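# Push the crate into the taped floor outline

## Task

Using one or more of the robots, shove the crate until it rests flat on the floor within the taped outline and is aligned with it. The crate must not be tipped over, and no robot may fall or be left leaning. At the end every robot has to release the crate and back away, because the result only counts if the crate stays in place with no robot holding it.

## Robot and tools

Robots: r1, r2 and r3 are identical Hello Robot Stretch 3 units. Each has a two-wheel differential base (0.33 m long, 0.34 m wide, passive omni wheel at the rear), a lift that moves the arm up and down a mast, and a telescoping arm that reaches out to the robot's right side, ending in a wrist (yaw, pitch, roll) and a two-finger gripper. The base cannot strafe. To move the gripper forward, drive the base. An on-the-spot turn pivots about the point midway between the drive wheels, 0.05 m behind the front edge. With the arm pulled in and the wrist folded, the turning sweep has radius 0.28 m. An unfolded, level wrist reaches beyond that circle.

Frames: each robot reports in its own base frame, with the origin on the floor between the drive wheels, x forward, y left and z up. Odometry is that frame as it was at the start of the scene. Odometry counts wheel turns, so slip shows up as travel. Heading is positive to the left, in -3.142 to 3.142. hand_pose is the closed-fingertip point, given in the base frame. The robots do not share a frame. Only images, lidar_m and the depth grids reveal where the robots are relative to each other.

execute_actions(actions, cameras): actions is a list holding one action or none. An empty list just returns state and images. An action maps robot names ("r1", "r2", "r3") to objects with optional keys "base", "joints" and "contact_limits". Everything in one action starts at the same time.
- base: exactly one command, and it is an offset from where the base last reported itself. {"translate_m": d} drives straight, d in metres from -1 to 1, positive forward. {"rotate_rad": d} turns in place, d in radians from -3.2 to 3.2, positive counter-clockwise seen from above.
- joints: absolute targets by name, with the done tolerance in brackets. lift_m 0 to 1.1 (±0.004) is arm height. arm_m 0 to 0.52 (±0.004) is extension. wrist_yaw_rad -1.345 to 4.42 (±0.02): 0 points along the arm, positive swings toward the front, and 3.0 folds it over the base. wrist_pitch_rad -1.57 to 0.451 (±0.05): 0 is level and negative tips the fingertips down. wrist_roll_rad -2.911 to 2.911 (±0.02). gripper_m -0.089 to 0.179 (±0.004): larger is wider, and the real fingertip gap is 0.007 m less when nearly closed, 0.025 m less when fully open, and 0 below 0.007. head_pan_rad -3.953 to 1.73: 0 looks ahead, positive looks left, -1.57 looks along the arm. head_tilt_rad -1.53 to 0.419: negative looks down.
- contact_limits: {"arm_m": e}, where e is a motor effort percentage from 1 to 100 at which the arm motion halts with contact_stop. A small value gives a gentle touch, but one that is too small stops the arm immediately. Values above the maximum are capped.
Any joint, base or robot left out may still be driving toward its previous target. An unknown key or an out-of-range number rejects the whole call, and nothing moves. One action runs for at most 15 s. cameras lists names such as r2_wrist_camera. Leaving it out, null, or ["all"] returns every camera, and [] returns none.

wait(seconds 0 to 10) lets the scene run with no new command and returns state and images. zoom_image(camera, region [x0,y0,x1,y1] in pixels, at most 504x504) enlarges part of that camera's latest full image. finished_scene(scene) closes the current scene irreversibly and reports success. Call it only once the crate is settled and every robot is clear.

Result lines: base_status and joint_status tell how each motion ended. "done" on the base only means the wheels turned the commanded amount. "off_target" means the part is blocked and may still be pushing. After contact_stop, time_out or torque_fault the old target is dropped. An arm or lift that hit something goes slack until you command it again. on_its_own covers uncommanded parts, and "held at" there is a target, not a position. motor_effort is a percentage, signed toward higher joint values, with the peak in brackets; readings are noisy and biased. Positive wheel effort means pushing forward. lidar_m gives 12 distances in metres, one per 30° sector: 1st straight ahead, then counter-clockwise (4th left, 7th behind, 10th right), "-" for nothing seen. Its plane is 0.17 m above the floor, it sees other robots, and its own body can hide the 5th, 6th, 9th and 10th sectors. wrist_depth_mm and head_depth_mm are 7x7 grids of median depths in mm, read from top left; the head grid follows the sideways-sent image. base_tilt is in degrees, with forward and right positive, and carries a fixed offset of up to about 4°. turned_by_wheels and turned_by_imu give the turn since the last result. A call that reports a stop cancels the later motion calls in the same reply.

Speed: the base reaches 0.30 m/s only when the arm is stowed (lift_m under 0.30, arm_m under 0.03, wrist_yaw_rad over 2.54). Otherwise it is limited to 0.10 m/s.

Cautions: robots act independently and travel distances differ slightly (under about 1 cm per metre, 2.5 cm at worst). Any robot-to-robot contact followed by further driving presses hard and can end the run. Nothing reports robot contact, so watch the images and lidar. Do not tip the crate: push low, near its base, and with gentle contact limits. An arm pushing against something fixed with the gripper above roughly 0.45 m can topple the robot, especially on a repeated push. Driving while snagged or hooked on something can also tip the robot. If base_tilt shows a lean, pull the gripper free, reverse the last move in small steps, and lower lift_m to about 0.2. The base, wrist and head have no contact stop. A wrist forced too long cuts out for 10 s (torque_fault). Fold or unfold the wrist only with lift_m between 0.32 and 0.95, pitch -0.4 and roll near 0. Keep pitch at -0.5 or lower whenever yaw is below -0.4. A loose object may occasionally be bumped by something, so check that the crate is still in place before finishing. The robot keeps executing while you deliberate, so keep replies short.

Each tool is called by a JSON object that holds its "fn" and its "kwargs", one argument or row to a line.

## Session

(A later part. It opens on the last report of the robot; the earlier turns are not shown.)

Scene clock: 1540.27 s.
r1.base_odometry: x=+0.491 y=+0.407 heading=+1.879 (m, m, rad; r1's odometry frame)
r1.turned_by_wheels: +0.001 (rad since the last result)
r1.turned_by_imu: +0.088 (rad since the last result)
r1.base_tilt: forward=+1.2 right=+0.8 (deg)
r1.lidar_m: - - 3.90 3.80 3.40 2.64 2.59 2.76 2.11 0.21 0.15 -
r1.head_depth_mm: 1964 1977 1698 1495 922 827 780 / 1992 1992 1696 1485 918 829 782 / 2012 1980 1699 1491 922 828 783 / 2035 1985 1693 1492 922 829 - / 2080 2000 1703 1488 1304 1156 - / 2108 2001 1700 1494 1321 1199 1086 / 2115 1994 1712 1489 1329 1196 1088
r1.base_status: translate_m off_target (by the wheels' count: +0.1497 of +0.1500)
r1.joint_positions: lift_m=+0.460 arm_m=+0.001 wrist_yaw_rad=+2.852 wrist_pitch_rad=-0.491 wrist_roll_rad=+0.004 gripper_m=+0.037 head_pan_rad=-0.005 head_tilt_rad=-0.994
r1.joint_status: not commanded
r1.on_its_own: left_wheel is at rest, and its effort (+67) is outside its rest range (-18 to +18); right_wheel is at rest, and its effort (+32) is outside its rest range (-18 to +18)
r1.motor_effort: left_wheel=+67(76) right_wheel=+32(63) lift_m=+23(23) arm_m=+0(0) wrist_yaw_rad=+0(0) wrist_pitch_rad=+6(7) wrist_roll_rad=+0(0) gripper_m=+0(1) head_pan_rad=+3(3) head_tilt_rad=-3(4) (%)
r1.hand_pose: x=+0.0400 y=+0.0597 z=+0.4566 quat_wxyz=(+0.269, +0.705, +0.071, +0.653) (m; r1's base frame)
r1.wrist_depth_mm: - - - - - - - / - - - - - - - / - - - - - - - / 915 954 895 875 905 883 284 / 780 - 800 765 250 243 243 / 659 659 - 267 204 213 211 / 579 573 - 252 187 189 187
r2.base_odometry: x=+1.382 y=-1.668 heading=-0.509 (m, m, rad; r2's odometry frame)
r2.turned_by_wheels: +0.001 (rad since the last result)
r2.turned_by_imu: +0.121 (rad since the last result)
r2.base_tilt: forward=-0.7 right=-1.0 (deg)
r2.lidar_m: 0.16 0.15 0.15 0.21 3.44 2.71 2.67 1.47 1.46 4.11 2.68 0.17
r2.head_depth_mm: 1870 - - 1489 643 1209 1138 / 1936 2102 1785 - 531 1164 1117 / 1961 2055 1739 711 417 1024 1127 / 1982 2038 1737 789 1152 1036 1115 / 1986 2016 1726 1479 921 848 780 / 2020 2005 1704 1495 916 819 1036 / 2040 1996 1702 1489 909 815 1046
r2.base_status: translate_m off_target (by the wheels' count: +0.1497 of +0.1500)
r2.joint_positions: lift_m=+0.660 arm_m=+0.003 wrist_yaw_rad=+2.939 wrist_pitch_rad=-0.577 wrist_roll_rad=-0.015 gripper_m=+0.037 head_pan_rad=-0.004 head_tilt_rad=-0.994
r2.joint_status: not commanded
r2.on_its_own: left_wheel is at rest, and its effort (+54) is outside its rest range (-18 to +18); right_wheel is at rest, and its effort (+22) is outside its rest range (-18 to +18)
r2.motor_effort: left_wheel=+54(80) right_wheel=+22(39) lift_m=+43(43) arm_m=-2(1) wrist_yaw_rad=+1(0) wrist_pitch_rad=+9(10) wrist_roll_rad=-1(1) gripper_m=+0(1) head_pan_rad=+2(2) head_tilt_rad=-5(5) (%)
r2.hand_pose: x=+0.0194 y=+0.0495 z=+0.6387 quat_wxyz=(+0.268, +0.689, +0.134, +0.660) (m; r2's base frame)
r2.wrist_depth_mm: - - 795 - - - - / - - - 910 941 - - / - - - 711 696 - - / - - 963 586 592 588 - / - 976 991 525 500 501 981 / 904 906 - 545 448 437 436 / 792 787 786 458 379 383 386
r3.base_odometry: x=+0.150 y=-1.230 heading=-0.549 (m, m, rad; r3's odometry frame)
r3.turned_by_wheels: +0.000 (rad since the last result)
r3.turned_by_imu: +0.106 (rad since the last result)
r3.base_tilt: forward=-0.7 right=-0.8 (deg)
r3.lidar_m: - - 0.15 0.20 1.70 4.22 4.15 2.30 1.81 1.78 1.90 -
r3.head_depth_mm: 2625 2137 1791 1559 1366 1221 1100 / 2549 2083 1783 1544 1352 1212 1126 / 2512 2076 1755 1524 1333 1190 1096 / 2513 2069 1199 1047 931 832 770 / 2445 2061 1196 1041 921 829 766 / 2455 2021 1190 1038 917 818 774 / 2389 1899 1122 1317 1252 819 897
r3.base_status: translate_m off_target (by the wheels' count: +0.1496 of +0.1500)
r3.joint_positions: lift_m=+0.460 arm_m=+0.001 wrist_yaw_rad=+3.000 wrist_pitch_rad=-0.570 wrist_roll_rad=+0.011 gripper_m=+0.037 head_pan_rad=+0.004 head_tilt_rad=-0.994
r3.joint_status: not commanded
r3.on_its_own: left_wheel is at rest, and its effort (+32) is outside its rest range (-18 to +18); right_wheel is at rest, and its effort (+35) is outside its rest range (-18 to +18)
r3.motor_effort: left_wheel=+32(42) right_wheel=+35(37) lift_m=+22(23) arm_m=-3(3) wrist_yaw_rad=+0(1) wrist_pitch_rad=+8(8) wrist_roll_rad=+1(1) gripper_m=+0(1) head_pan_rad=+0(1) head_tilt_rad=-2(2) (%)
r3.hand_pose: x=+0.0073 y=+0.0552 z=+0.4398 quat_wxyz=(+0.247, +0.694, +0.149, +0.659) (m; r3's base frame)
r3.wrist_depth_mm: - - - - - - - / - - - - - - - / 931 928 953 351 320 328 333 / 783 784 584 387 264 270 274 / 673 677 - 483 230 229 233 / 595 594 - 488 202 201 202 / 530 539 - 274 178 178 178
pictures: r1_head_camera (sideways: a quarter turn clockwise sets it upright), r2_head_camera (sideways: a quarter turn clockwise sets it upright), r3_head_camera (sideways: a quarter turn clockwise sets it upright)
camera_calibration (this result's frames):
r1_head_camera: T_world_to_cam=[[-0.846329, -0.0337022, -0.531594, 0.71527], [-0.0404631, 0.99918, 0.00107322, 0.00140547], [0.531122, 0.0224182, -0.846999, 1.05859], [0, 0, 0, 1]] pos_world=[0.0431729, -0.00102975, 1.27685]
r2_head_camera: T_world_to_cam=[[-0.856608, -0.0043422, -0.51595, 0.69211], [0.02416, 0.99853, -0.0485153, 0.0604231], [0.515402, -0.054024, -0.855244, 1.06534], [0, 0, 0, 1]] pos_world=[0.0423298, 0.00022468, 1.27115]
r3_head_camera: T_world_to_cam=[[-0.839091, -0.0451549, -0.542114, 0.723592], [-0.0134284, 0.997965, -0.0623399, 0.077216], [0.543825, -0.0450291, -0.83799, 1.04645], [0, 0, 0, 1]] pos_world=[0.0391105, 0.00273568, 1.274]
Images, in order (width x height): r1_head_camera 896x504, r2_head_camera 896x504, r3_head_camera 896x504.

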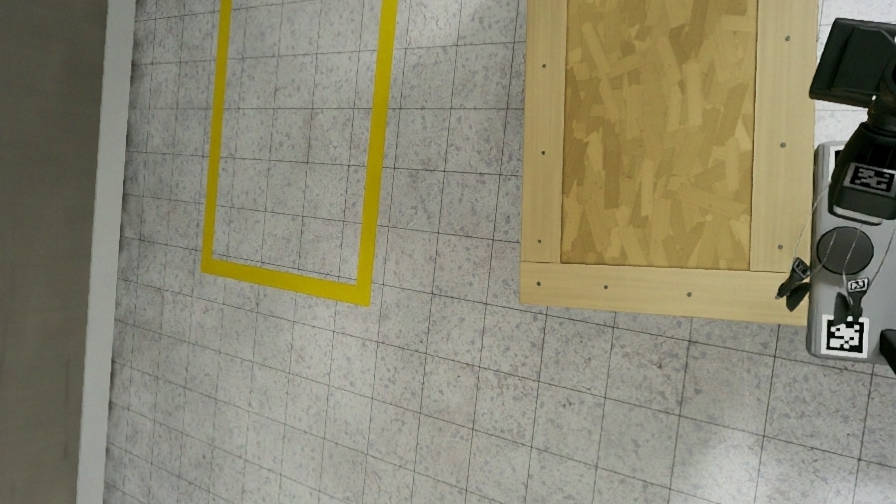

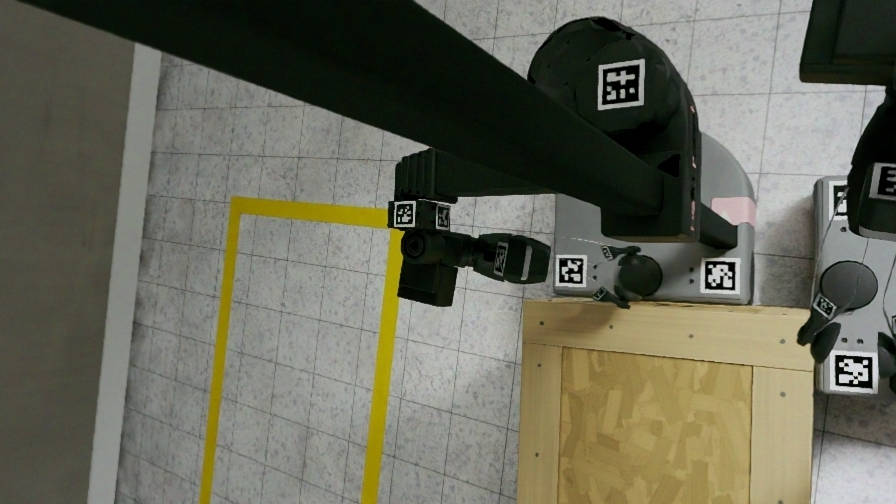

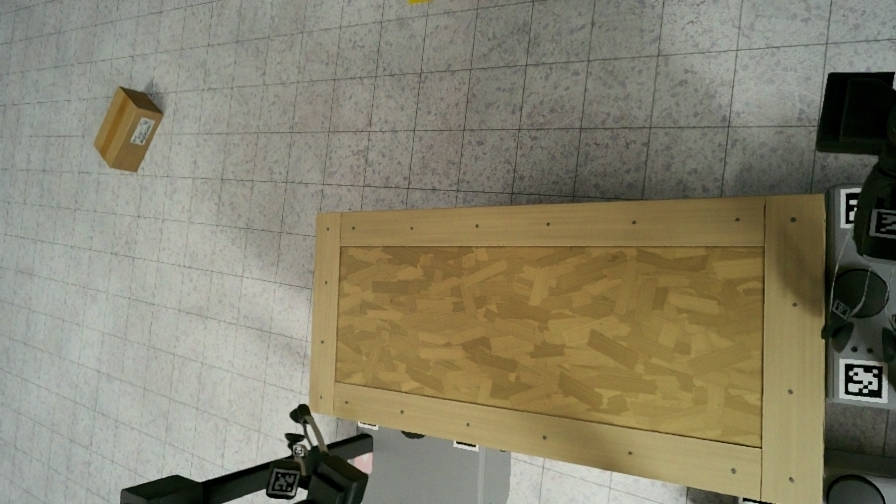

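{"fn": "execute_actions", "kwargs": {
  "actions": [
    {"r3":{"base":{"translate_m":-0.45},"joints":{"lift_m":0.28}},"r1":{"base":{"translate_m":-0.28}},"r2":{"base":{"translate_m":-0.28}}}
  ],
  "cameras": []
}}

{"fn": "execute_actions", "kwargs": {
  "actions": [
    {"r3":{"base":{"rotate_rad":1.58}},"r1":{"base":{"rotate_rad":0.15}},"r2":{"base":{"rotate_rad":0.13}}}
  ],
  "cameras": ["r3_nav_camera","r2_head_camera"]
}}

Scene clock: 1621.80 s.
r1.base_odometry: x=+0.575 y=+0.140 heading=+1.879 (m, m, rad; r1's odometry frame)
r1.turned_by_wheels: +0.000 (rad since the last result)
r1.turned_by_imu: -0.002 (rad since the last result)
r1.base_tilt: forward=+1.3 right=+0.8 (deg)
r1.lidar_m: 0.33 0.34 3.77 3.84 3.05 2.36 2.32 2.46 1.99 0.66 0.47 0.34
r1.head_depth_mm: 2178 1977 1704 1032 949 1183 1098 / 2186 1992 1685 1034 950 1193 1116 / 2226 1973 1700 1033 947 1200 1110 / 2233 1980 1708 1035 947 1203 - / 2246 1972 1689 1490 1306 1193 - / 2259 1980 1702 1494 1326 1190 1083 / 2287 1971 1691 1487 1328 1194 1086
r1.base_status: done
r1.joint_positions: lift_m=+0.460 arm_m=+0.001 wrist_yaw_rad=+2.852 wrist_pitch_rad=-0.491 wrist_roll_rad=+0.004 gripper_m=+0.037 head_pan_rad=-0.005 head_tilt_rad=-0.994
r1.joint_status: not commanded
r1.motor_effort: left_wheel=+1(61) right_wheel=+0(31) lift_m=+22(23) arm_m=+0(0) wrist_yaw_rad=+1(1) wrist_pitch_rad=+6(6) wrist_roll_rad=+0(0) gripper_m=+0(0) head_pan_rad=+3(3) head_tilt_rad=-3(4) (%)
r1.hand_pose: x=+0.0400 y=+0.0597 z=+0.4566 quat_wxyz=(+0.269, +0.705, +0.071, +0.653) (m; r1's base frame)
r1.wrist_depth_mm: - - - - - - - / - - - - - - - / - - - - - - - / 930 936 915 916 881 889 825 / 770 - 774 756 756 755 316 / 667 642 - 651 639 656 328 / 582 580 - 575 569 461 349
r2.base_odometry: x=+1.137 y=-1.531 heading=-0.509 (m, m, rad; r2's odometry frame)
r2.turned_by_wheels: +0.000 (rad since the last result)
r2.turned_by_imu: -0.004 (rad since the last result)
r2.base_tilt: forward=-0.7 right=-1.2 (deg)
r2.lidar_m: 0.33 0.34 0.48 0.78 3.08 2.42 2.40 2.58 1.28 4.09 0.67 0.71
r2.head_depth_mm: 2182 2091 1775 1293 1227 1218 1142 / 2197 2064 1774 1532 1336 1209 1112 / 2239 2058 1741 1514 1350 1203 1127 / 2258 2040 1746 1509 1336 1199 1120 / 2235 2012 1716 1050 960 1191 1114 / 2261 2000 1702 1033 943 1184 1098 / 2260 1993 1699 1021 939 1184 1072
r2.base_status: done
r2.joint_positions: lift_m=+0.660 arm_m=+0.003 wrist_yaw_rad=+2.939 wrist_pitch_rad=-0.577 wrist_roll_rad=-0.015 gripper_m=+0.037 head_pan_rad=-0.004 head_tilt_rad=-0.994
r2.joint_status: not commanded
r2.motor_effort: left_wheel=+1(48) right_wheel=+0(23) lift_m=+43(43) arm_m=-1(2) wrist_yaw_rad=+0(0) wrist_pitch_rad=+9(9) wrist_roll_rad=-1(0) gripper_m=+0(1) head_pan_rad=+2(1) head_tilt_rad=-4(5) (%)
r2.hand_pose: x=+0.0194 y=+0.0495 z=+0.6388 quat_wxyz=(+0.268, +0.689, +0.134, +0.660) (m; r2's base frame)
r2.wrist_depth_mm: - - 733 - - - - / - - - - 880 878 - / - - - - 764 698 693 / - - 943 - 778 583 587 / - 976 984 - 741 523 500 / 883 876 - 855 723 520 432 / 783 775 785 789 767 522 408
r3.base_odometry: x=-0.234 y=-0.995 heading=-0.549 (m, m, rad; r3's odometry frame)
r3.turned_by_wheels: +0.000 (rad since the last result)
r3.turned_by_imu: -0.002 (rad since the last result)
r3.base_tilt: forward=-0.7 right=-0.6 (deg)
r3.lidar_m: 0.50 0.52 0.71 3.04 3.26 3.75 3.70 2.28 1.74 1.74 1.86 2.72
r3.head_depth_mm: 2589 2124 1787 1547 1357 1229 1097 / 2515 2119 1792 1554 1361 1218 1109 / 2444 2078 1757 1526 1343 1206 1120 / 2520 1420 1207 1051 1277 1199 1111 / 2475 1417 1196 1042 1270 1190 1113 / 2441 1955 1211 1038 1256 1186 1088 / 2424 1987 1629 1476 1306 1171 1064
r3.base_status: done
r3.joint_positions: lift_m=+0.280 arm_m=+0.001 wrist_yaw_rad=+3.000 wrist_pitch_rad=-0.570 wrist_roll_rad=+0.011 gripper_m=+0.037 head_pan_rad=+0.004 head_tilt_rad=-0.994
r3.joint_status: all done
r3.motor_effort: left_wheel=+0(30) right_wheel=+1(33) lift_m=+12(19) arm_m=-2(3) wrist_yaw_rad=-2(0) wrist_pitch_rad=+8(8) wrist_roll_rad=+1(1) gripper_m=+0(1) head_pan_rad=-1(1) head_tilt_rad=-2(1) (%)
r3.hand_pose: x=+0.0073 y=+0.0552 z=+0.2605 quat_wxyz=(+0.247, +0.694, +0.149, +0.659) (m; r3's base frame)
r3.wrist_depth_mm: - - - - 716 704 - / 816 - 827 846 676 694 882 / 651 633 671 683 684 691 695 / 540 550 559 555 568 574 498 / 463 486 - - 494 490 483 / - - - - 434 427 428 / - - - - 372 382 379
pictures: none
No camera images: the call's "cameras" was empty. Leave "cameras" out to get every camera's image.

Scene clock: 1624.07 s.
r1.base_odometry: x=+0.575 y=+0.140 heading=+2.029 (m, m, rad; r1's odometry frame)
r1.turned_by_wheels: +0.150 (rad since the last result)
r1.turned_by_imu: +0.151 (rad since the last result)
r1.base_tilt: forward=+1.2 right=+0.9 (deg)
r1.lidar_m: 0.33 2.77 3.85 3.84 2.73 2.32 2.31 2.62 0.68 0.68 0.41 0.33
r1.head_depth_mm: 2158 1978 1707 1033 920 1164 1095 / 2202 1979 1707 1034 933 1171 1114 / 2255 1975 1708 1030 949 1178 1113 / 2289 1982 1701 1433 965 1189 - / 2282 1987 1707 1489 1326 1195 - / 2353 1997 1705 1493 1326 1198 1082 / 2398 1979 1709 1488 1326 1195 1090
r1.base_status: done
r1.joint_positions: lift_m=+0.460 arm_m=+0.001 wrist_yaw_rad=+2.852 wrist_pitch_rad=-0.491 wrist_roll_rad=+0.004 gripper_m=+0.037 head_pan_rad=-0.005 head_tilt_rad=-0.994
r1.joint_status: not commanded
r1.motor_effort: left_wheel=-3(8) right_wheel=+2(6) lift_m=+22(22) arm_m=+0(0) wrist_yaw_rad=+1(2) wrist_pitch_rad=+6(6) wrist_roll_rad=+0(0) gripper_m=+1(1) head_pan_rad=+3(3) head_tilt_rad=-4(4) (%)
r1.hand_pose: x=+0.0400 y=+0.0597 z=+0.4566 quat_wxyz=(+0.269, +0.705, +0.071, +0.653) (m; r1's base frame)
r1.wrist_depth_mm: - - - - - - - / - - - - - - - / - - - - - - - / 894 917 908 880 887 874 878 / 775 - 774 760 764 741 734 / 666 654 - 651 642 641 335 / 586 577 - 571 567 567 348
r2.base_odometry: x=+1.137 y=-1.531 heading=-0.379 (m, m, rad; r2's odometry frame)
r2.turned_by_wheels: +0.130 (rad since the last result)
r2.turned_by_imu: +0.129 (rad since the last result)
r2.base_tilt: forward=-0.8 right=-1.3 (deg)
r2.lidar_m: 0.33 0.36 0.56 0.78 2.81 2.40 2.40 1.28 1.28 4.08 0.71 0.71
r2.head_depth_mm: 2123 2102 1770 1031 1300 1221 1147 / 2180 2085 1753 1528 1324 1218 1113 / 2221 2057 1755 1516 1338 1206 1116 / 2276 2020 1730 1192 1311 1198 1124 / 2293 2026 1733 1040 954 1198 1120 / 2322 1980 1711 1033 959 1185 1093 / 2308 1985 1697 1024 991 1188 1073
r2.base_status: done
r2.joint_positions: lift_m=+0.660 arm_m=+0.003 wrist_yaw_rad=+2.939 wrist_pitch_rad=-0.577 wrist_roll_rad=-0.015 gripper_m=+0.037 head_pan_rad=-0.004 head_tilt_rad=-0.994
r2.joint_status: not commanded
r2.motor_effort: left_wheel=-1(4) right_wheel=+2(6) lift_m=+43(43) arm_m=-2(2) wrist_yaw_rad=+0(0) wrist_pitch_rad=+9(9) wrist_roll_rad=+0(0) gripper_m=+0(0) head_pan_rad=+2(1) head_tilt_rad=-5(5) (%)
r2.hand_pose: x=+0.0194 y=+0.0495 z=+0.6387 quat_wxyz=(+0.268, +0.689, +0.134, +0.660) (m; r2's base frame)
r2.wrist_depth_mm: - - - - - - - / - - - - 961 893 - / - - - - 907 703 707 / - - 989 - 917 599 581 / - - 986 - 900 555 507 / 879 875 - 864 824 563 438 / 782 804 786 797 773 566 406
r3.base_odometry: x=-0.234 y=-0.995 heading=+1.030 (m, m, rad; r3's odometry frame)
r3.turned_by_wheels: +1.580 (rad since the last result)
r3.turned_by_imu: +1.555 (rad since the last result)
r3.base_tilt: forward=-0.6 right=-0.9 (deg)
r3.lidar_m: 3.04 1.45 3.79 3.71 2.28 1.74 1.74 1.86 2.73 0.50 0.52 0.71
r3.head_depth_mm: 2563 1978 1683 1363 1318 1197 1097 / 2580 2096 1775 1339 1301 1210 1108 / 2537 2084 1781 1524 1331 1202 1125 / 2516 2052 1745 1518 1340 1189 1119 / 2501 2043 1739 1511 1330 1190 1106 / 2453 2008 1704 1482 1318 1183 1089 / 2422 1964 1685 1483 1313 1170 1064
r3.base_status: done
r3.joint_positions: lift_m=+0.280 arm_m=+0.001 wrist_yaw_rad=+3.000 wrist_pitch_rad=-0.570 wrist_roll_rad=+0.011 gripper_m=+0.037 head_pan_rad=+0.004 head_tilt_rad=-0.994
r3.joint_status: not commanded
r3.motor_effort: left_wheel=-2(6) right_wheel=+3(8) lift_m=+12(12) arm_m=-3(3) wrist_yaw_rad=-1(0) wrist_pitch_rad=+8(8) wrist_roll_rad=+1(1) gripper_m=+0(0) head_pan_rad=-2(1) head_tilt_rad=-1(2) (%)
r3.hand_pose: x=+0.0073 y=+0.0552 z=+0.2605 quat_wxyz=(+0.247, +0.694, +0.149, +0.659) (m; r3's base frame)
r3.wrist_depth_mm: - - - - - - - / 825 - 838 834 869 889 899 / 644 638 671 679 693 701 706 / 543 549 550 559 571 571 584 / 465 482 - - 499 491 495 / - - - - 436 428 430 / - - - - 374 378 381
pictures: r2_head_camera (sideways: a quarter turn clockwise sets it upright), r3_nav_camera (sideways: a quarter turn counterclockwise sets it upright)
camera_calibration (this result's frames):
r2_head_camera: T_world_to_cam=[[-0.856608, -0.00434202, -0.51595, 0.69211], [0.0241602, 0.99853, -0.0485153, 0.0604231], [0.515402, -0.0540241, -0.855244, 1.06534], [0, 0, 0, 1]] pos_world=[0.0423298, 0.000224673, 1.27115]
r3_nav_camera: T_world_to_cam=[[0.831417, -0.00368379, 0.555636, -0.680815], [0.0334182, -0.997836, -0.0566203, 0.117954], [0.554643, 0.0656435, -0.829495, 1.0322], [0, 0, 0, 1]] pos_world=[-0.0104005, 0.0474341, 1.24117]
Images, in order (width x height): r2_head_camera 896x504, r3_nav_camera 672x504.

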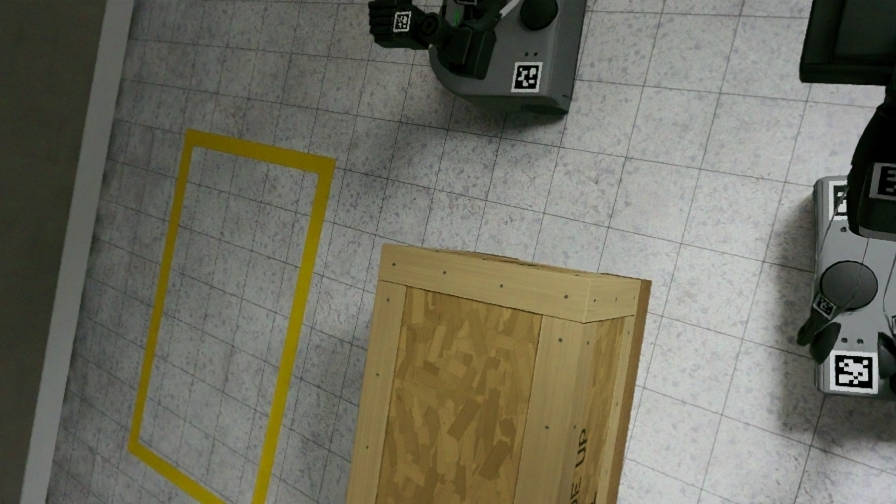

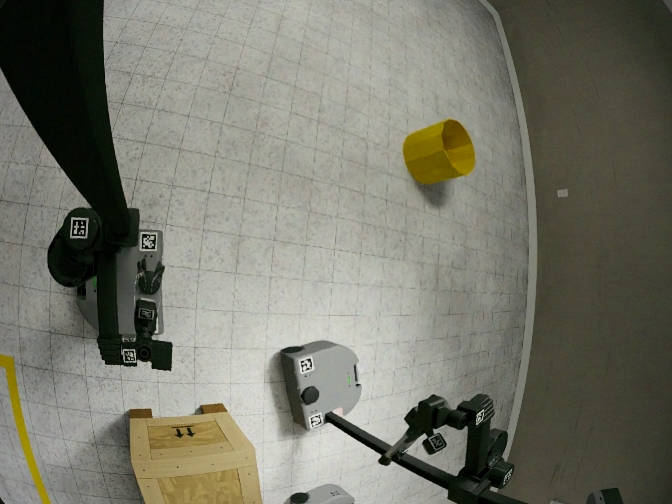

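{"fn": "execute_actions", "kwargs": {
  "actions": [
    {"r3":{"base":{"translate_m":1.0}},"r1":{"base":{"translate_m":0.235}},"r2":{"base":{"translate_m":0.235}}}
  ],
  "cameras": []
}}

{"fn": "execute_actions", "kwargs": {
  "actions": [
    {"r3":{"base":{"rotate_rad":-1.59}},"r1":{"base":{"rotate_rad":-0.15}},"r2":{"base":{"rotate_rad":-0.16}}}
  ],
  "cameras": ["r3_nav_camera","r3_head_camera","r2_head_camera","r1_head_camera"]
}}

Scene clock: 1636.07 s.
r1.base_odometry: x=+0.472 y=+0.351 heading=+2.028 (m, m, rad; r1's odometry frame)
r1.turned_by_wheels: +0.000 (rad since the last result)
r1.turned_by_imu: -0.001 (rad since the last result)
r1.base_tilt: forward=+1.2 right=+0.9 (deg)
r1.lidar_m: - 2.79 3.80 3.78 2.99 2.54 2.54 2.88 0.67 0.25 0.15 -
r1.head_depth_mm: 1973 1980 1704 1487 917 827 779 / 2038 1977 1691 1488 921 829 928 / 2104 2001 1702 1488 921 828 1045 / 2173 1983 1702 1489 1268 841 - / 2182 1979 1684 1497 1322 1196 - / 2239 2000 1698 1495 1329 1193 1082 / 2252 1979 1703 1489 1326 1193 1089
r1.base_status: done
r1.joint_positions: lift_m=+0.460 arm_m=+0.001 wrist_yaw_rad=+2.852 wrist_pitch_rad=-0.491 wrist_roll_rad=+0.004 gripper_m=+0.037 head_pan_rad=-0.005 head_tilt_rad=-0.994
r1.joint_status: not commanded
r1.motor_effort: left_wheel=-3(7) right_wheel=+2(5) lift_m=+22(22) arm_m=+1(0) wrist_yaw_rad=+1(0) wrist_pitch_rad=+6(6) wrist_roll_rad=+0(0) gripper_m=-1(0) head_pan_rad=+3(3) head_tilt_rad=-3(3) (%)
r1.hand_pose: x=+0.0400 y=+0.0597 z=+0.4566 quat_wxyz=(+0.269, +0.705, +0.071, +0.653) (m; r1's base frame)
r1.wrist_depth_mm: - - - - - - - / - - - - - - - / - - - - - - - / 902 971 921 916 892 899 877 / 770 - 799 764 770 731 742 / 664 649 - 642 637 210 210 / 584 575 - 582 248 186 185
r2.base_odometry: x=+1.355 y=-1.618 heading=-0.379 (m, m, rad; r2's odometry frame)
r2.turned_by_wheels: +0.000 (rad since the last result)
r2.turned_by_imu: -0.002 (rad since the last result)
r2.base_tilt: forward=-0.6 right=-1.1 (deg)
r2.lidar_m: 0.19 0.15 0.16 0.78 3.09 2.63 2.62 0.77 1.57 4.15 2.50 2.14
r2.head_depth_mm: 1925 2092 1775 1531 1359 1217 1137 / 1963 2056 1761 1526 1355 1213 1112 / 2014 2057 1745 1518 1345 1209 1124 / 2074 2041 1733 1509 1109 1186 1120 / 2105 2003 1717 1501 920 827 1111 / 2179 1998 1711 1489 916 835 1095 / 2197 1976 1702 1485 911 830 1072
r2.base_status: done
r2.joint_positions: lift_m=+0.660 arm_m=+0.003 wrist_yaw_rad=+2.939 wrist_pitch_rad=-0.577 wrist_roll_rad=-0.015 gripper_m=+0.037 head_pan_rad=-0.004 head_tilt_rad=-0.994
r2.joint_status: not commanded
r2.motor_effort: left_wheel=-1(2) right_wheel=+2(5) lift_m=+43(43) arm_m=-1(2) wrist_yaw_rad=+0(0) wrist_pitch_rad=+9(9) wrist_roll_rad=+0(1) gripper_m=+0(0) head_pan_rad=+2(2) head_tilt_rad=-5(5) (%)
r2.hand_pose: x=+0.0194 y=+0.0495 z=+0.6388 quat_wxyz=(+0.268, +0.689, +0.134, +0.660) (m; r2's base frame)
r2.wrist_depth_mm: - - - - - - - / - - - - 871 - - / - - - - 699 705 - / - - 981 925 588 590 - / - 993 - 993 499 495 501 / 901 910 - 883 449 442 436 / 781 801 783 755 388 387 390
r3.base_odometry: x=+0.281 y=-0.137 heading=+1.030 (m, m, rad; r3's odometry frame)
r3.turned_by_wheels: +0.000 (rad since the last result)
r3.turned_by_imu: +0.001 (rad since the last result)
r3.base_tilt: forward=-0.6 right=-0.8 (deg)
r3.lidar_m: 2.04 2.18 0.68 3.62 3.58 2.76 2.73 0.77 0.80 5.18 2.67 2.07
r3.head_depth_mm: 1813 2057 1791 1555 1367 1219 1097 / 1842 2024 1772 1543 1356 1212 1107 / 1861 2052 1760 1527 1351 1208 1117 / 1881 2058 1743 1510 1336 1203 1112 / 1912 2026 1726 1505 1326 1183 1107 / 1930 2018 1710 1486 1325 1180 1087 / 1954 2006 1696 1481 1309 1177 1064
r3.base_status: done
r3.joint_positions: lift_m=+0.280 arm_m=+0.001 wrist_yaw_rad=+3.000 wrist_pitch_rad=-0.570 wrist_roll_rad=+0.011 gripper_m=+0.037 head_pan_rad=+0.004 head_tilt_rad=-0.994
r3.joint_status: not commanded
r3.motor_effort: left_wheel=-2(6) right_wheel=+3(6) lift_m=+12(12) arm_m=-3(3) wrist_yaw_rad=+0(0) wrist_pitch_rad=+8(8) wrist_roll_rad=+1(1) gripper_m=-1(1) head_pan_rad=-2(0) head_tilt_rad=-1(2) (%)
r3.hand_pose: x=+0.0073 y=+0.0552 z=+0.2605 quat_wxyz=(+0.247, +0.694, +0.149, +0.659) (m; r3's base frame)
r3.wrist_depth_mm: - - - - 653 629 - / 809 - 826 855 722 802 902 / 649 636 665 672 676 700 710 / 540 543 555 560 568 577 578 / 468 487 - - 496 496 495 / - - - - 434 423 429 / - - - - 375 379 379
pictures: none
No camera images: the call's "cameras" was empty. Leave "cameras" out to get every camera's image.

Scene clock: 1638.40 s.
r1.base_odometry: x=+0.472 y=+0.351 heading=+1.879 (m, m, rad; r1's odometry frame)
r1.turned_by_wheels: -0.150 (rad since the last result)
r1.turned_by_imu: -0.152 (rad since the last result)
r1.base_tilt: forward=+1.3 right=+0.9 (deg)
r1.lidar_m: - 2.80 3.42 3.77 3.35 2.60 2.54 2.71 1.40 0.40 0.15 -
r1.head_depth_mm: 2009 1974 1692 1483 922 830 1082 / 2032 2003 1692 1492 922 829 1076 / 2067 1980 1692 1491 920 828 1099 / 2080 1981 1703 1482 919 828 - / 2129 1986 1704 1484 1325 1193 - / 2157 1986 1710 1494 1324 1194 1085 / 2191 1984 1710 1493 1331 1197 1084
r1.base_status: done
r1.joint_positions: lift_m=+0.460 arm_m=+0.001 wrist_yaw_rad=+2.852 wrist_pitch_rad=-0.491 wrist_roll_rad=+0.004 gripper_m=+0.037 head_pan_rad=-0.005 head_tilt_rad=-0.994
r1.joint_status: not commanded
r1.motor_effort: left_wheel=+3(8) right_wheel=-3(8) lift_m=+22(23) arm_m=+0(0) wrist_yaw_rad=+1(2) wrist_pitch_rad=+6(6) wrist_roll_rad=+0(0) gripper_m=+0(0) head_pan_rad=+3(2) head_tilt_rad=-4(3) (%)
r1.hand_pose: x=+0.0400 y=+0.0597 z=+0.4566 quat_wxyz=(+0.269, +0.705, +0.071, +0.653) (m; r1's base frame)
r1.wrist_depth_mm: - - - - - - - / - - - - - - - / - - - - - - - / 901 925 930 900 885 872 890 / 758 - 792 755 753 731 241 / 646 657 - 661 220 210 209 / 588 581 - 566 232 186 186
r2.base_odometry: x=+1.355 y=-1.618 heading=-0.539 (m, m, rad; r2's odometry frame)
r2.turned_by_wheels: -0.160 (rad since the last result)
r2.turned_by_imu: -0.160 (rad since the last result)
r2.base_tilt: forward=-0.7 right=-1.1 (deg)
r2.lidar_m: 0.16 - 0.15 0.36 3.45 2.67 2.62 0.76 1.45 4.14 2.82 2.18
r2.head_depth_mm: 1978 2093 1770 1550 1357 1229 1147 / 1989 2076 1768 1528 1354 1210 1113 / 2011 2038 1747 1514 1341 1207 1119 / 2007 2032 1748 1509 1348 1199 1123 / 2034 2027 1734 1497 916 823 1095 / 2063 2000 1707 1504 912 821 1074 / 2063 1995 1702 1483 911 819 1061
r2.base_status: done
r2.joint_positions: lift_m=+0.660 arm_m=+0.003 wrist_yaw_rad=+2.939 wrist_pitch_rad=-0.577 wrist_roll_rad=-0.015 gripper_m=+0.037 head_pan_rad=-0.004 head_tilt_rad=-0.994
r2.joint_status: not commanded
r2.motor_effort: left_wheel=+3(7) right_wheel=-4(7) lift_m=+43(43) arm_m=-2(2) wrist_yaw_rad=+0(0) wrist_pitch_rad=+9(8) wrist_roll_rad=+0(1) gripper_m=+0(0) head_pan_rad=+2(2) head_tilt_rad=-4(4) (%)
r2.hand_pose: x=+0.0194 y=+0.0495 z=+0.6388 quat_wxyz=(+0.268, +0.689, +0.134, +0.660) (m; r2's base frame)
r2.wrist_depth_mm: - - 749 - - - - / - - - 872 903 - - / - - - 720 719 - - / - - 975 617 589 590 - / - 978 972 739 510 500 509 / 890 880 - 863 445 435 435 / 793 785 786 742 380 380 385
r3.base_odometry: x=+0.281 y=-0.137 heading=-0.560 (m, m, rad; r3's odometry frame)
r3.turned_by_wheels: -1.590 (rad since the last result)
r3.turned_by_imu: -1.566 (rad since the last result)
r3.base_tilt: forward=-0.6 right=-0.9 (deg)
r3.lidar_m: 5.19 2.69 2.08 2.04 2.17 0.68 3.62 3.61 2.76 2.71 0.77 0.82
r3.head_depth_mm: 1226 2071 1648 1553 1196 1204 1102 / 2577 2094 1644 1536 1275 1213 1109 / 2529 2085 1753 1520 1349 1204 1123 / 2491 2036 1731 1522 1338 1190 1112 / 2471 2032 1707 1506 1322 1187 1109 / 2440 2019 1709 1485 1319 1185 1084 / 2437 1992 1703 1481 1312 1175 1064
r3.base_status: done
r3.joint_positions: lift_m=+0.280 arm_m=+0.001 wrist_yaw_rad=+3.000 wrist_pitch_rad=-0.570 wrist_roll_rad=+0.011 gripper_m=+0.037 head_pan_rad=+0.004 head_tilt_rad=-0.994
r3.joint_status: not commanded
r3.motor_effort: left_wheel=+1(7) right_wheel=-1(5) lift_m=+12(12) arm_m=-3(3) wrist_yaw_rad=-1(0) wrist_pitch_rad=+8(8) wrist_roll_rad=+1(1) gripper_m=-1(0) head_pan_rad=-1(1) head_tilt_rad=-2(2) (%)
r3.hand_pose: x=+0.0073 y=+0.0552 z=+0.2605 quat_wxyz=(+0.247, +0.694, +0.149, +0.659) (m; r3's base frame)
r3.wrist_depth_mm: - - - - - - - / 809 - 845 860 870 891 887 / 646 635 669 668 687 689 715 / 542 541 559 562 565 571 581 / 467 486 - - 497 491 494 / - - - - 439 430 429 / - - - - 375 378 381
pictures: r1_head_camera (sideways: a quarter turn clockwise sets it upright), r2_head_camera (sideways: a quarter turn clockwise sets it upright), r3_head_camera (sideways: a quarter turn clockwise sets it upright), r3_nav_camera (sideways: a quarter turn counterclockwise sets it upright)
camera_calibration (this result's frames):
r1_head_camera: T_world_to_cam=[[-0.846329, -0.0337023, -0.531594, 0.71527], [-0.0404632, 0.99918, 0.00107322, 0.00140547], [0.531122, 0.0224183, -0.846999, 1.05859], [0, 0, 0, 1]] pos_world=[0.0431729, -0.00102975, 1.27685]
r2_head_camera: T_world_to_cam=[[-0.856608, -0.00434211, -0.51595, 0.69211], [0.0241601, 0.99853, -0.0485153, 0.0604231], [0.515402, -0.054024, -0.855244, 1.06534], [0, 0, 0, 1]] pos_world=[0.0423298, 0.000224677, 1.27115]
r3_head_camera: T_world_to_cam=[[-0.839091, -0.0451547, -0.542114, 0.723592], [-0.0134282, 0.997965, -0.0623399, 0.077216], [0.543825, -0.0450292, -0.83799, 1.04645], [0, 0, 0, 1]] pos_world=[0.0391105, 0.00273567, 1.274]
r3_nav_camera: T_world_to_cam=[[0.831417, -0.00368408, 0.555636, -0.680815], [0.0334179, -0.997836, -0.0566203, 0.117954], [0.554643, 0.0656433, -0.829495, 1.0322], [0, 0, 0, 1]] pos_world=[-0.0104004, 0.0474341, 1.24117]
Images, in order (width x height): r1_head_camera 896x504, r2_head_camera 896x504, r3_head_camera 896x504, r3_nav_camera 672x504.

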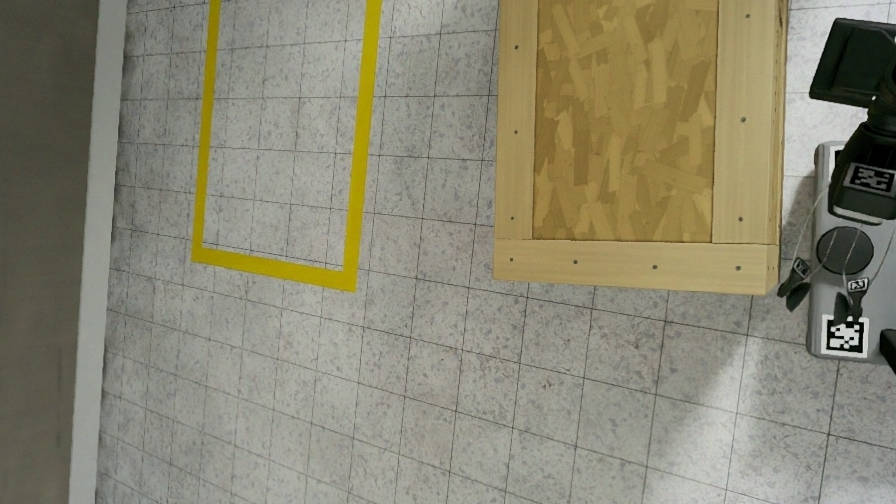

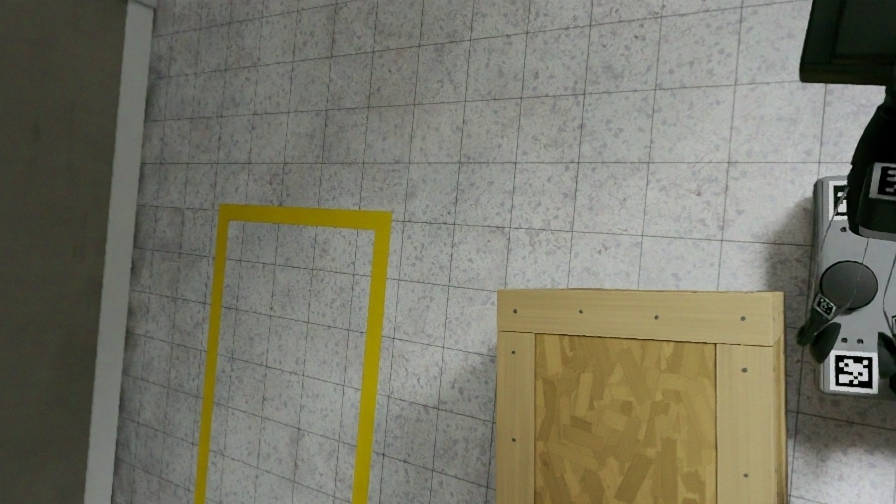

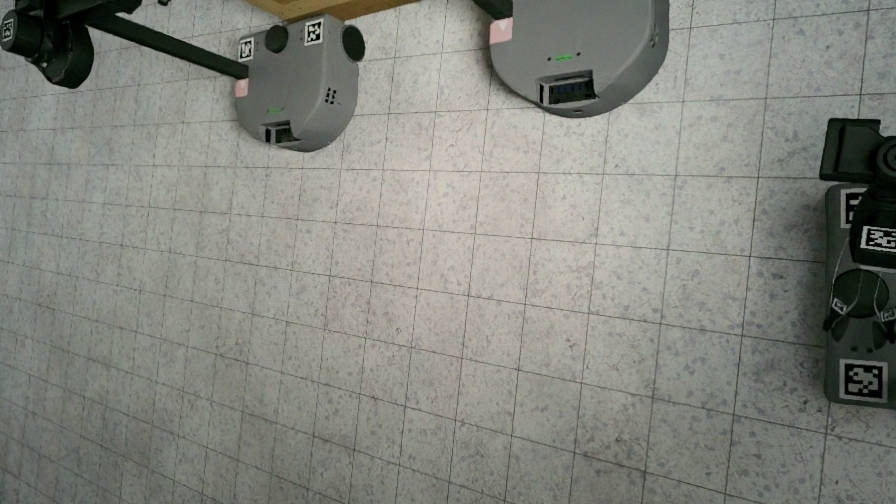

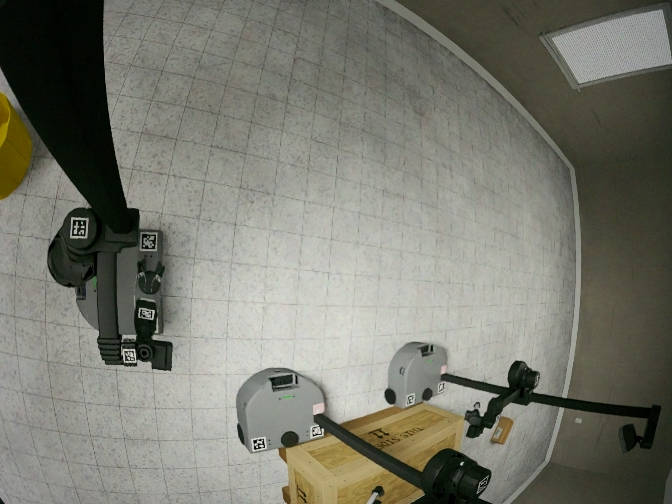

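{"fn": "execute_actions", "kwargs": {
  "actions": []
}}

Scene clock: 1658.73 s.
r1.base_odometry: x=+0.472 y=+0.351 heading=+1.879 (m, m, rad; r1's odometry frame)
r1.turned_by_wheels: +0.000 (rad since the last result)
r1.turned_by_imu: +0.000 (rad since the last result)
r1.base_tilt: forward=+1.2 right=+0.8 (deg)
r1.lidar_m: - 2.81 3.41 3.75 3.35 2.59 2.54 2.71 1.40 0.40 0.15 -
r1.head_depth_mm: 2014 1972 1700 1481 922 830 1086 / 2044 1989 1702 1485 919 829 1081 / 2066 1971 1706 1484 917 830 1098 / 2099 1980 1696 1502 919 827 - / 2121 1983 1703 1485 1322 1196 - / 2153 1981 1713 1491 1324 1197 1086 / 2159 1980 1718 1498 1325 1197 1085
r1.base_status: done
r1.joint_positions: lift_m=+0.460 arm_m=+0.001 wrist_yaw_rad=+2.852 wrist_pitch_rad=-0.491 wrist_roll_rad=+0.004 gripper_m=+0.037 head_pan_rad=-0.005 head_tilt_rad=-0.994
r1.joint_status: not commanded
r1.motor_effort: left_wheel=+3(8) right_wheel=-2(8) lift_m=+22(23) arm_m=+1(0) wrist_yaw_rad=+0(2) wrist_pitch_rad=+6(6) wrist_roll_rad=+0(0) gripper_m=-1(0) head_pan_rad=+3(2) head_tilt_rad=-5(3) (%)
r1.hand_pose: x=+0.0400 y=+0.0597 z=+0.4566 quat_wxyz=(+0.269, +0.705, +0.071, +0.653) (m; r1's base frame)
r1.wrist_depth_mm: - - - - - - - / - - - - - - - / - - - - - - - / 917 950 899 889 886 871 884 / 782 - 796 763 764 710 242 / 661 641 - 659 219 210 209 / 583 579 - 586 236 186 186
r2.base_odometry: x=+1.355 y=-1.618 heading=-0.539 (m, m, rad; r2's odometry frame)
r2.turned_by_wheels: +0.000 (rad since the last result)
r2.turned_by_imu: -0.001 (rad since the last result)
r2.base_tilt: forward=-0.8 right=-1.2 (deg)
r2.lidar_m: 0.16 - 0.15 0.36 3.44 2.67 2.62 0.76 1.45 4.14 2.82 2.19
r2.head_depth_mm: 1986 2089 1764 1537 1365 1221 1143 / 1995 2070 1765 1528 1356 1208 1113 / 2004 2071 1758 1517 1342 1205 1124 / 2021 2029 1745 1512 1344 1198 1116 / 2034 2020 1726 1492 917 825 1097 / 2064 1993 1714 1484 913 822 1080 / 2082 1987 1690 1490 909 815 1055
r2.base_status: done
r2.joint_positions: lift_m=+0.660 arm_m=+0.003 wrist_yaw_rad=+2.939 wrist_pitch_rad=-0.577 wrist_roll_rad=-0.015 gripper_m=+0.037 head_pan_rad=-0.004 head_tilt_rad=-0.994
r2.joint_status: not commanded
r2.motor_effort: left_wheel=+2(7) right_wheel=-3(7) lift_m=+43(43) arm_m=-1(2) wrist_yaw_rad=+0(0) wrist_pitch_rad=+9(8) wrist_roll_rad=-1(1) gripper_m=+0(0) head_pan_rad=+2(2) head_tilt_rad=-4(4) (%)
r2.hand_pose: x=+0.0194 y=+0.0495 z=+0.6387 quat_wxyz=(+0.268, +0.689, +0.134, +0.660) (m; r2's base frame)
r2.wrist_depth_mm: - - 759 - - - - / - - - 873 880 - - / - - - 705 718 - - / - - 933 617 577 583 - / - 996 - 726 506 502 497 / 891 886 - 857 451 441 439 / 801 781 783 755 384 384 389
r3.base_odometry: x=+0.281 y=-0.137 heading=-0.560 (m, m, rad; r3's odometry frame)
r3.turned_by_wheels: +0.000 (rad since the last result)
r3.turned_by_imu: +0.000 (rad since the last result)
r3.base_tilt: forward=-0.6 right=-0.8 (deg)
r3.lidar_m: 5.18 2.69 2.08 2.04 2.17 0.68 3.62 3.61 2.76 2.72 0.77 0.82
r3.head_depth_mm: 1229 2079 1649 1550 1192 1204 1099 / 2563 2118 1650 1543 1270 1213 1109 / 2521 2086 1751 1526 1348 1209 1123 / 2541 2069 1737 1511 1332 1194 1111 / 2507 2047 1723 1495 1327 1189 1105 / 2461 2010 1729 1494 1318 1181 1084 / 2403 1994 1705 1483 1315 1174 1067
r3.base_status: done
r3.joint_positions: lift_m=+0.280 arm_m=+0.001 wrist_yaw_rad=+3.000 wrist_pitch_rad=-0.570 wrist_roll_rad=+0.011 gripper_m=+0.037 head_pan_rad=+0.004 head_tilt_rad=-0.994
r3.joint_status: not commanded
r3.motor_effort: left_wheel=+2(7) right_wheel=-1(5) lift_m=+12(12) arm_m=-3(3) wrist_yaw_rad=-2(0) wrist_pitch_rad=+8(8) wrist_roll_rad=+1(1) gripper_m=+0(0) head_pan_rad=-2(1) head_tilt_rad=-2(2) (%)
r3.hand_pose: x=+0.0073 y=+0.0552 z=+0.2605 quat_wxyz=(+0.247, +0.694, +0.149, +0.659) (m; r3's base frame)
r3.wrist_depth_mm: - - - - - - - / 818 - 846 829 856 901 907 / 652 647 660 671 686 687 704 / 544 542 557 556 577 568 580 / 469 490 - - 493 490 497 / - - - - 433 429 429 / - - - - 375 378 378
pictures: r1_head_camera (sideways: a quarter turn clockwise sets it upright), r1_nav_camera (sideways: a quarter turn counterclockwise sets it upright), r1_wrist_camera, r2_head_camera (sideways: a quarter turn clockwise sets it upright), r2_nav_camera (sideways: a quarter turn counterclockwise sets it upright), r2_wrist_camera, r3_head_camera (sideways: a quarter turn clockwise sets it upright), r3_nav_camera (sideways: a quarter turn counterclockwise sets it upright), r3_wrist_camera
camera_calibration (this result's frames):
r1_head_camera: T_world_to_cam=[[-0.846329, -0.0337023, -0.531594, 0.715271], [-0.0404632, 0.99918, 0.00107321, 0.00140548], [0.531122, 0.0224183, -0.846999, 1.05859], [0, 0, 0, 1]] pos_world=[0.0431729, -0.00102974, 1.27685]
r1_nav_camera: T_world_to_cam=[[0.83128, 0.0310869, 0.554984, -0.69009], [-0.00143433, -0.998312, 0.0580679, -0.0206719], [0.555852, -0.0490667, -0.829832, 1.03376], [0, 0, 0, 1]] pos_world=[-0.000990596, 0.0515391, 1.24204]
r1_wrist_camera: T_world_to_cam=[[0.936647, -0.348655, -0.0336432, -0.00438707], [-0.250852, -0.600652, -0.759138, 0.420261], [0.24447, 0.719484, -0.65006, 0.409873], [0, 0, 0, 1]] pos_world=[0.00933103, -0.0439964, 0.58533]
r2_head_camera: T_world_to_cam=[[-0.856608, -0.00434208, -0.51595, 0.69211], [0.0241602, 0.99853, -0.0485153, 0.0604231], [0.515402, -0.054024, -0.855244, 1.06534], [0, 0, 0, 1]] pos_world=[0.0423298, 0.000224676, 1.27115]
r2_nav_camera: T_world_to_cam=[[0.837869, 0.0403832, 0.544376, -0.672483], [0.0425301, -0.999058, 0.00865307, 0.0469408], [0.544212, 0.0159022, -0.838797, 1.04517], [0, 0, 0, 1]] pos_world=[-0.00734096, 0.057433, 1.24237]
r2_wrist_camera: T_world_to_cam=[[0.970556, -0.24015, 0.0186858, -0.0285912], [-0.152473, -0.67256, -0.724165, 0.536337], [0.186476, 0.699993, -0.689374, 0.56502], [0, 0, 0, 1]] pos_world=[0.00416395, -0.0416577, 0.778441]
r3_head_camera: T_world_to_cam=[[-0.839091, -0.0451548, -0.542114, 0.723592], [-0.0134283, 0.997965, -0.0623399, 0.077216], [0.543825, -0.0450292, -0.83799, 1.04645], [0, 0, 0, 1]] pos_world=[0.0391105, 0.00273568, 1.274]
r3_nav_camera: T_world_to_cam=[[0.831417, -0.00368406, 0.555636, -0.680815], [0.0334179, -0.997836, -0.0566203, 0.117954], [0.554643, 0.0656433, -0.829495, 1.0322], [0, 0, 0, 1]] pos_world=[-0.0104004, 0.0474341, 1.24117]
r3_wrist_camera: T_world_to_cam=[[0.980081, -0.198261, -0.0115473, 0.00624435], [-0.142705, -0.662627, -0.735228, 0.264616], [0.138115, 0.722231, -0.677721, 0.300258], [0, 0, 0, 1]] pos_world=[-0.00982814, -0.0402762, 0.398117]
Images, in order (width x height): r1_head_camera 896x504, r1_nav_camera 672x504, r1_wrist_camera 644x364, r2_head_camera 896x504, r2_nav_camera 672x504, r2_wrist_camera 644x364, r3_head_camera 896x504, r3_nav_camera 672x504, r3_wrist_camera 644x364.

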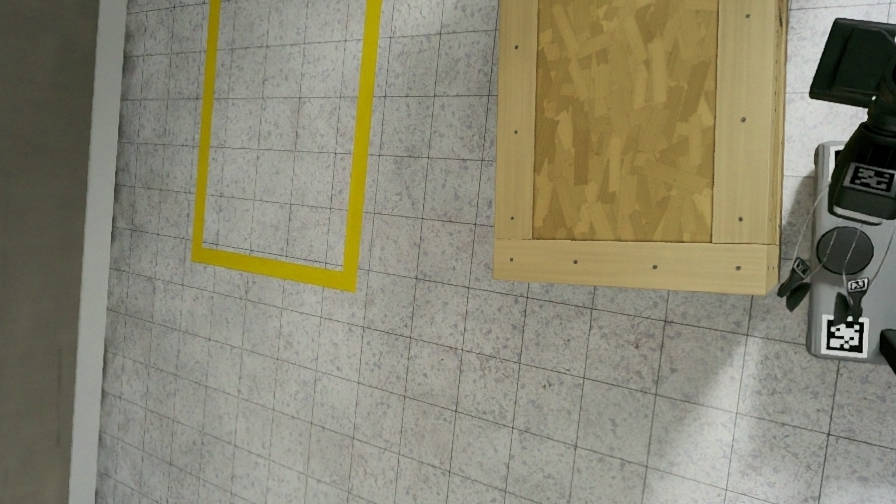

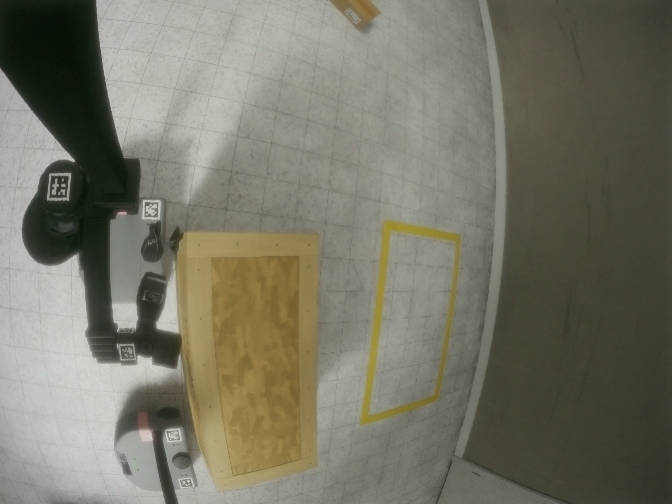

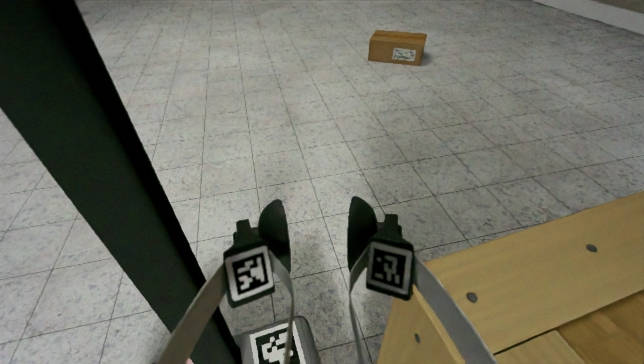

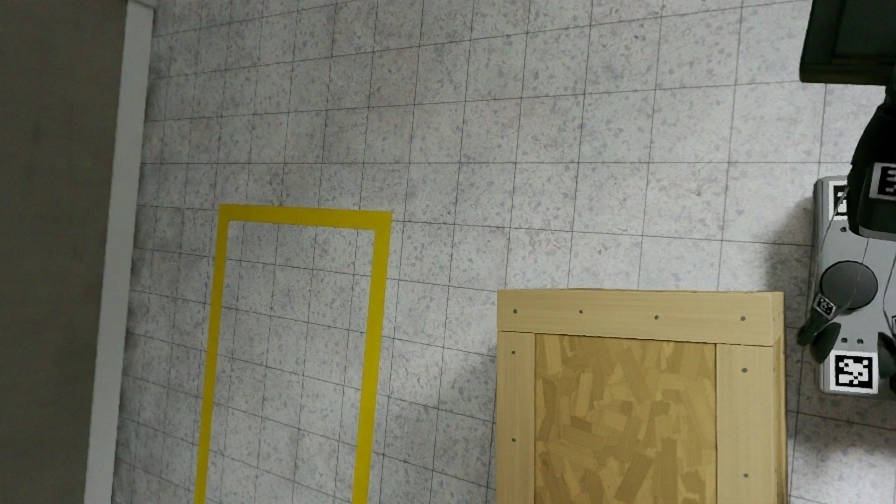

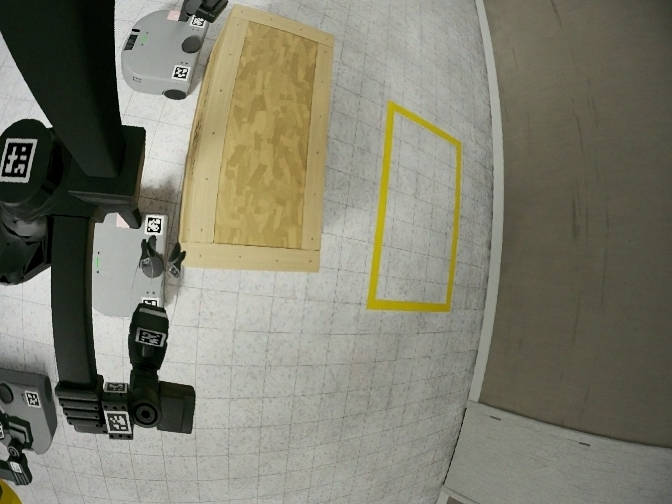

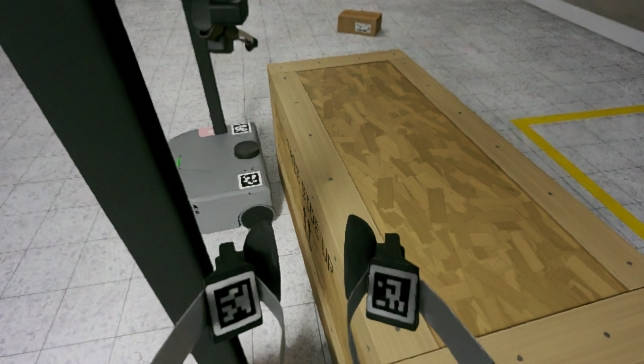

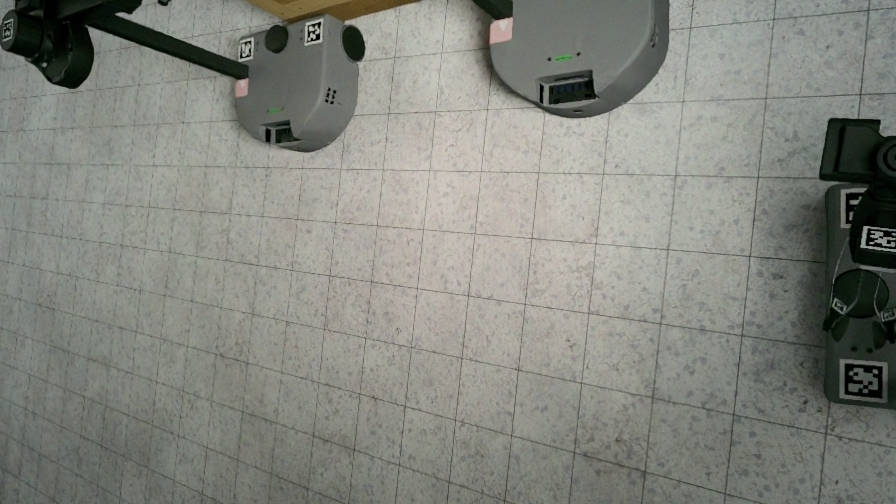

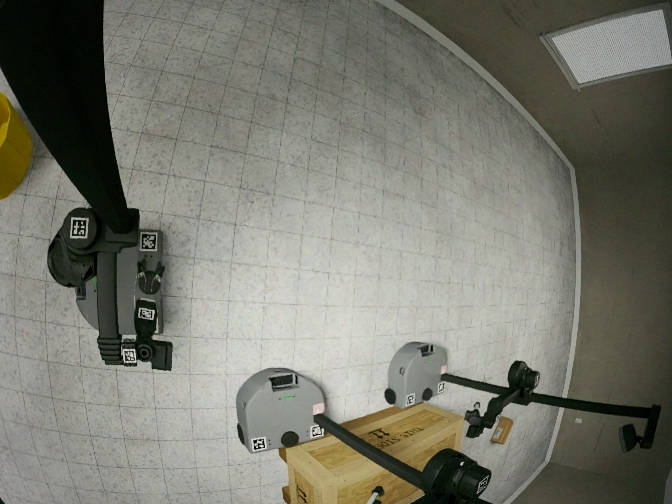

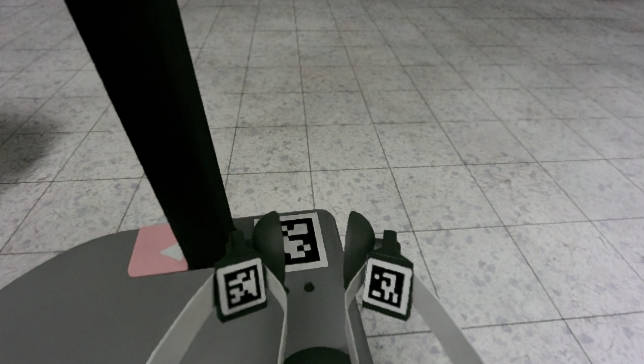

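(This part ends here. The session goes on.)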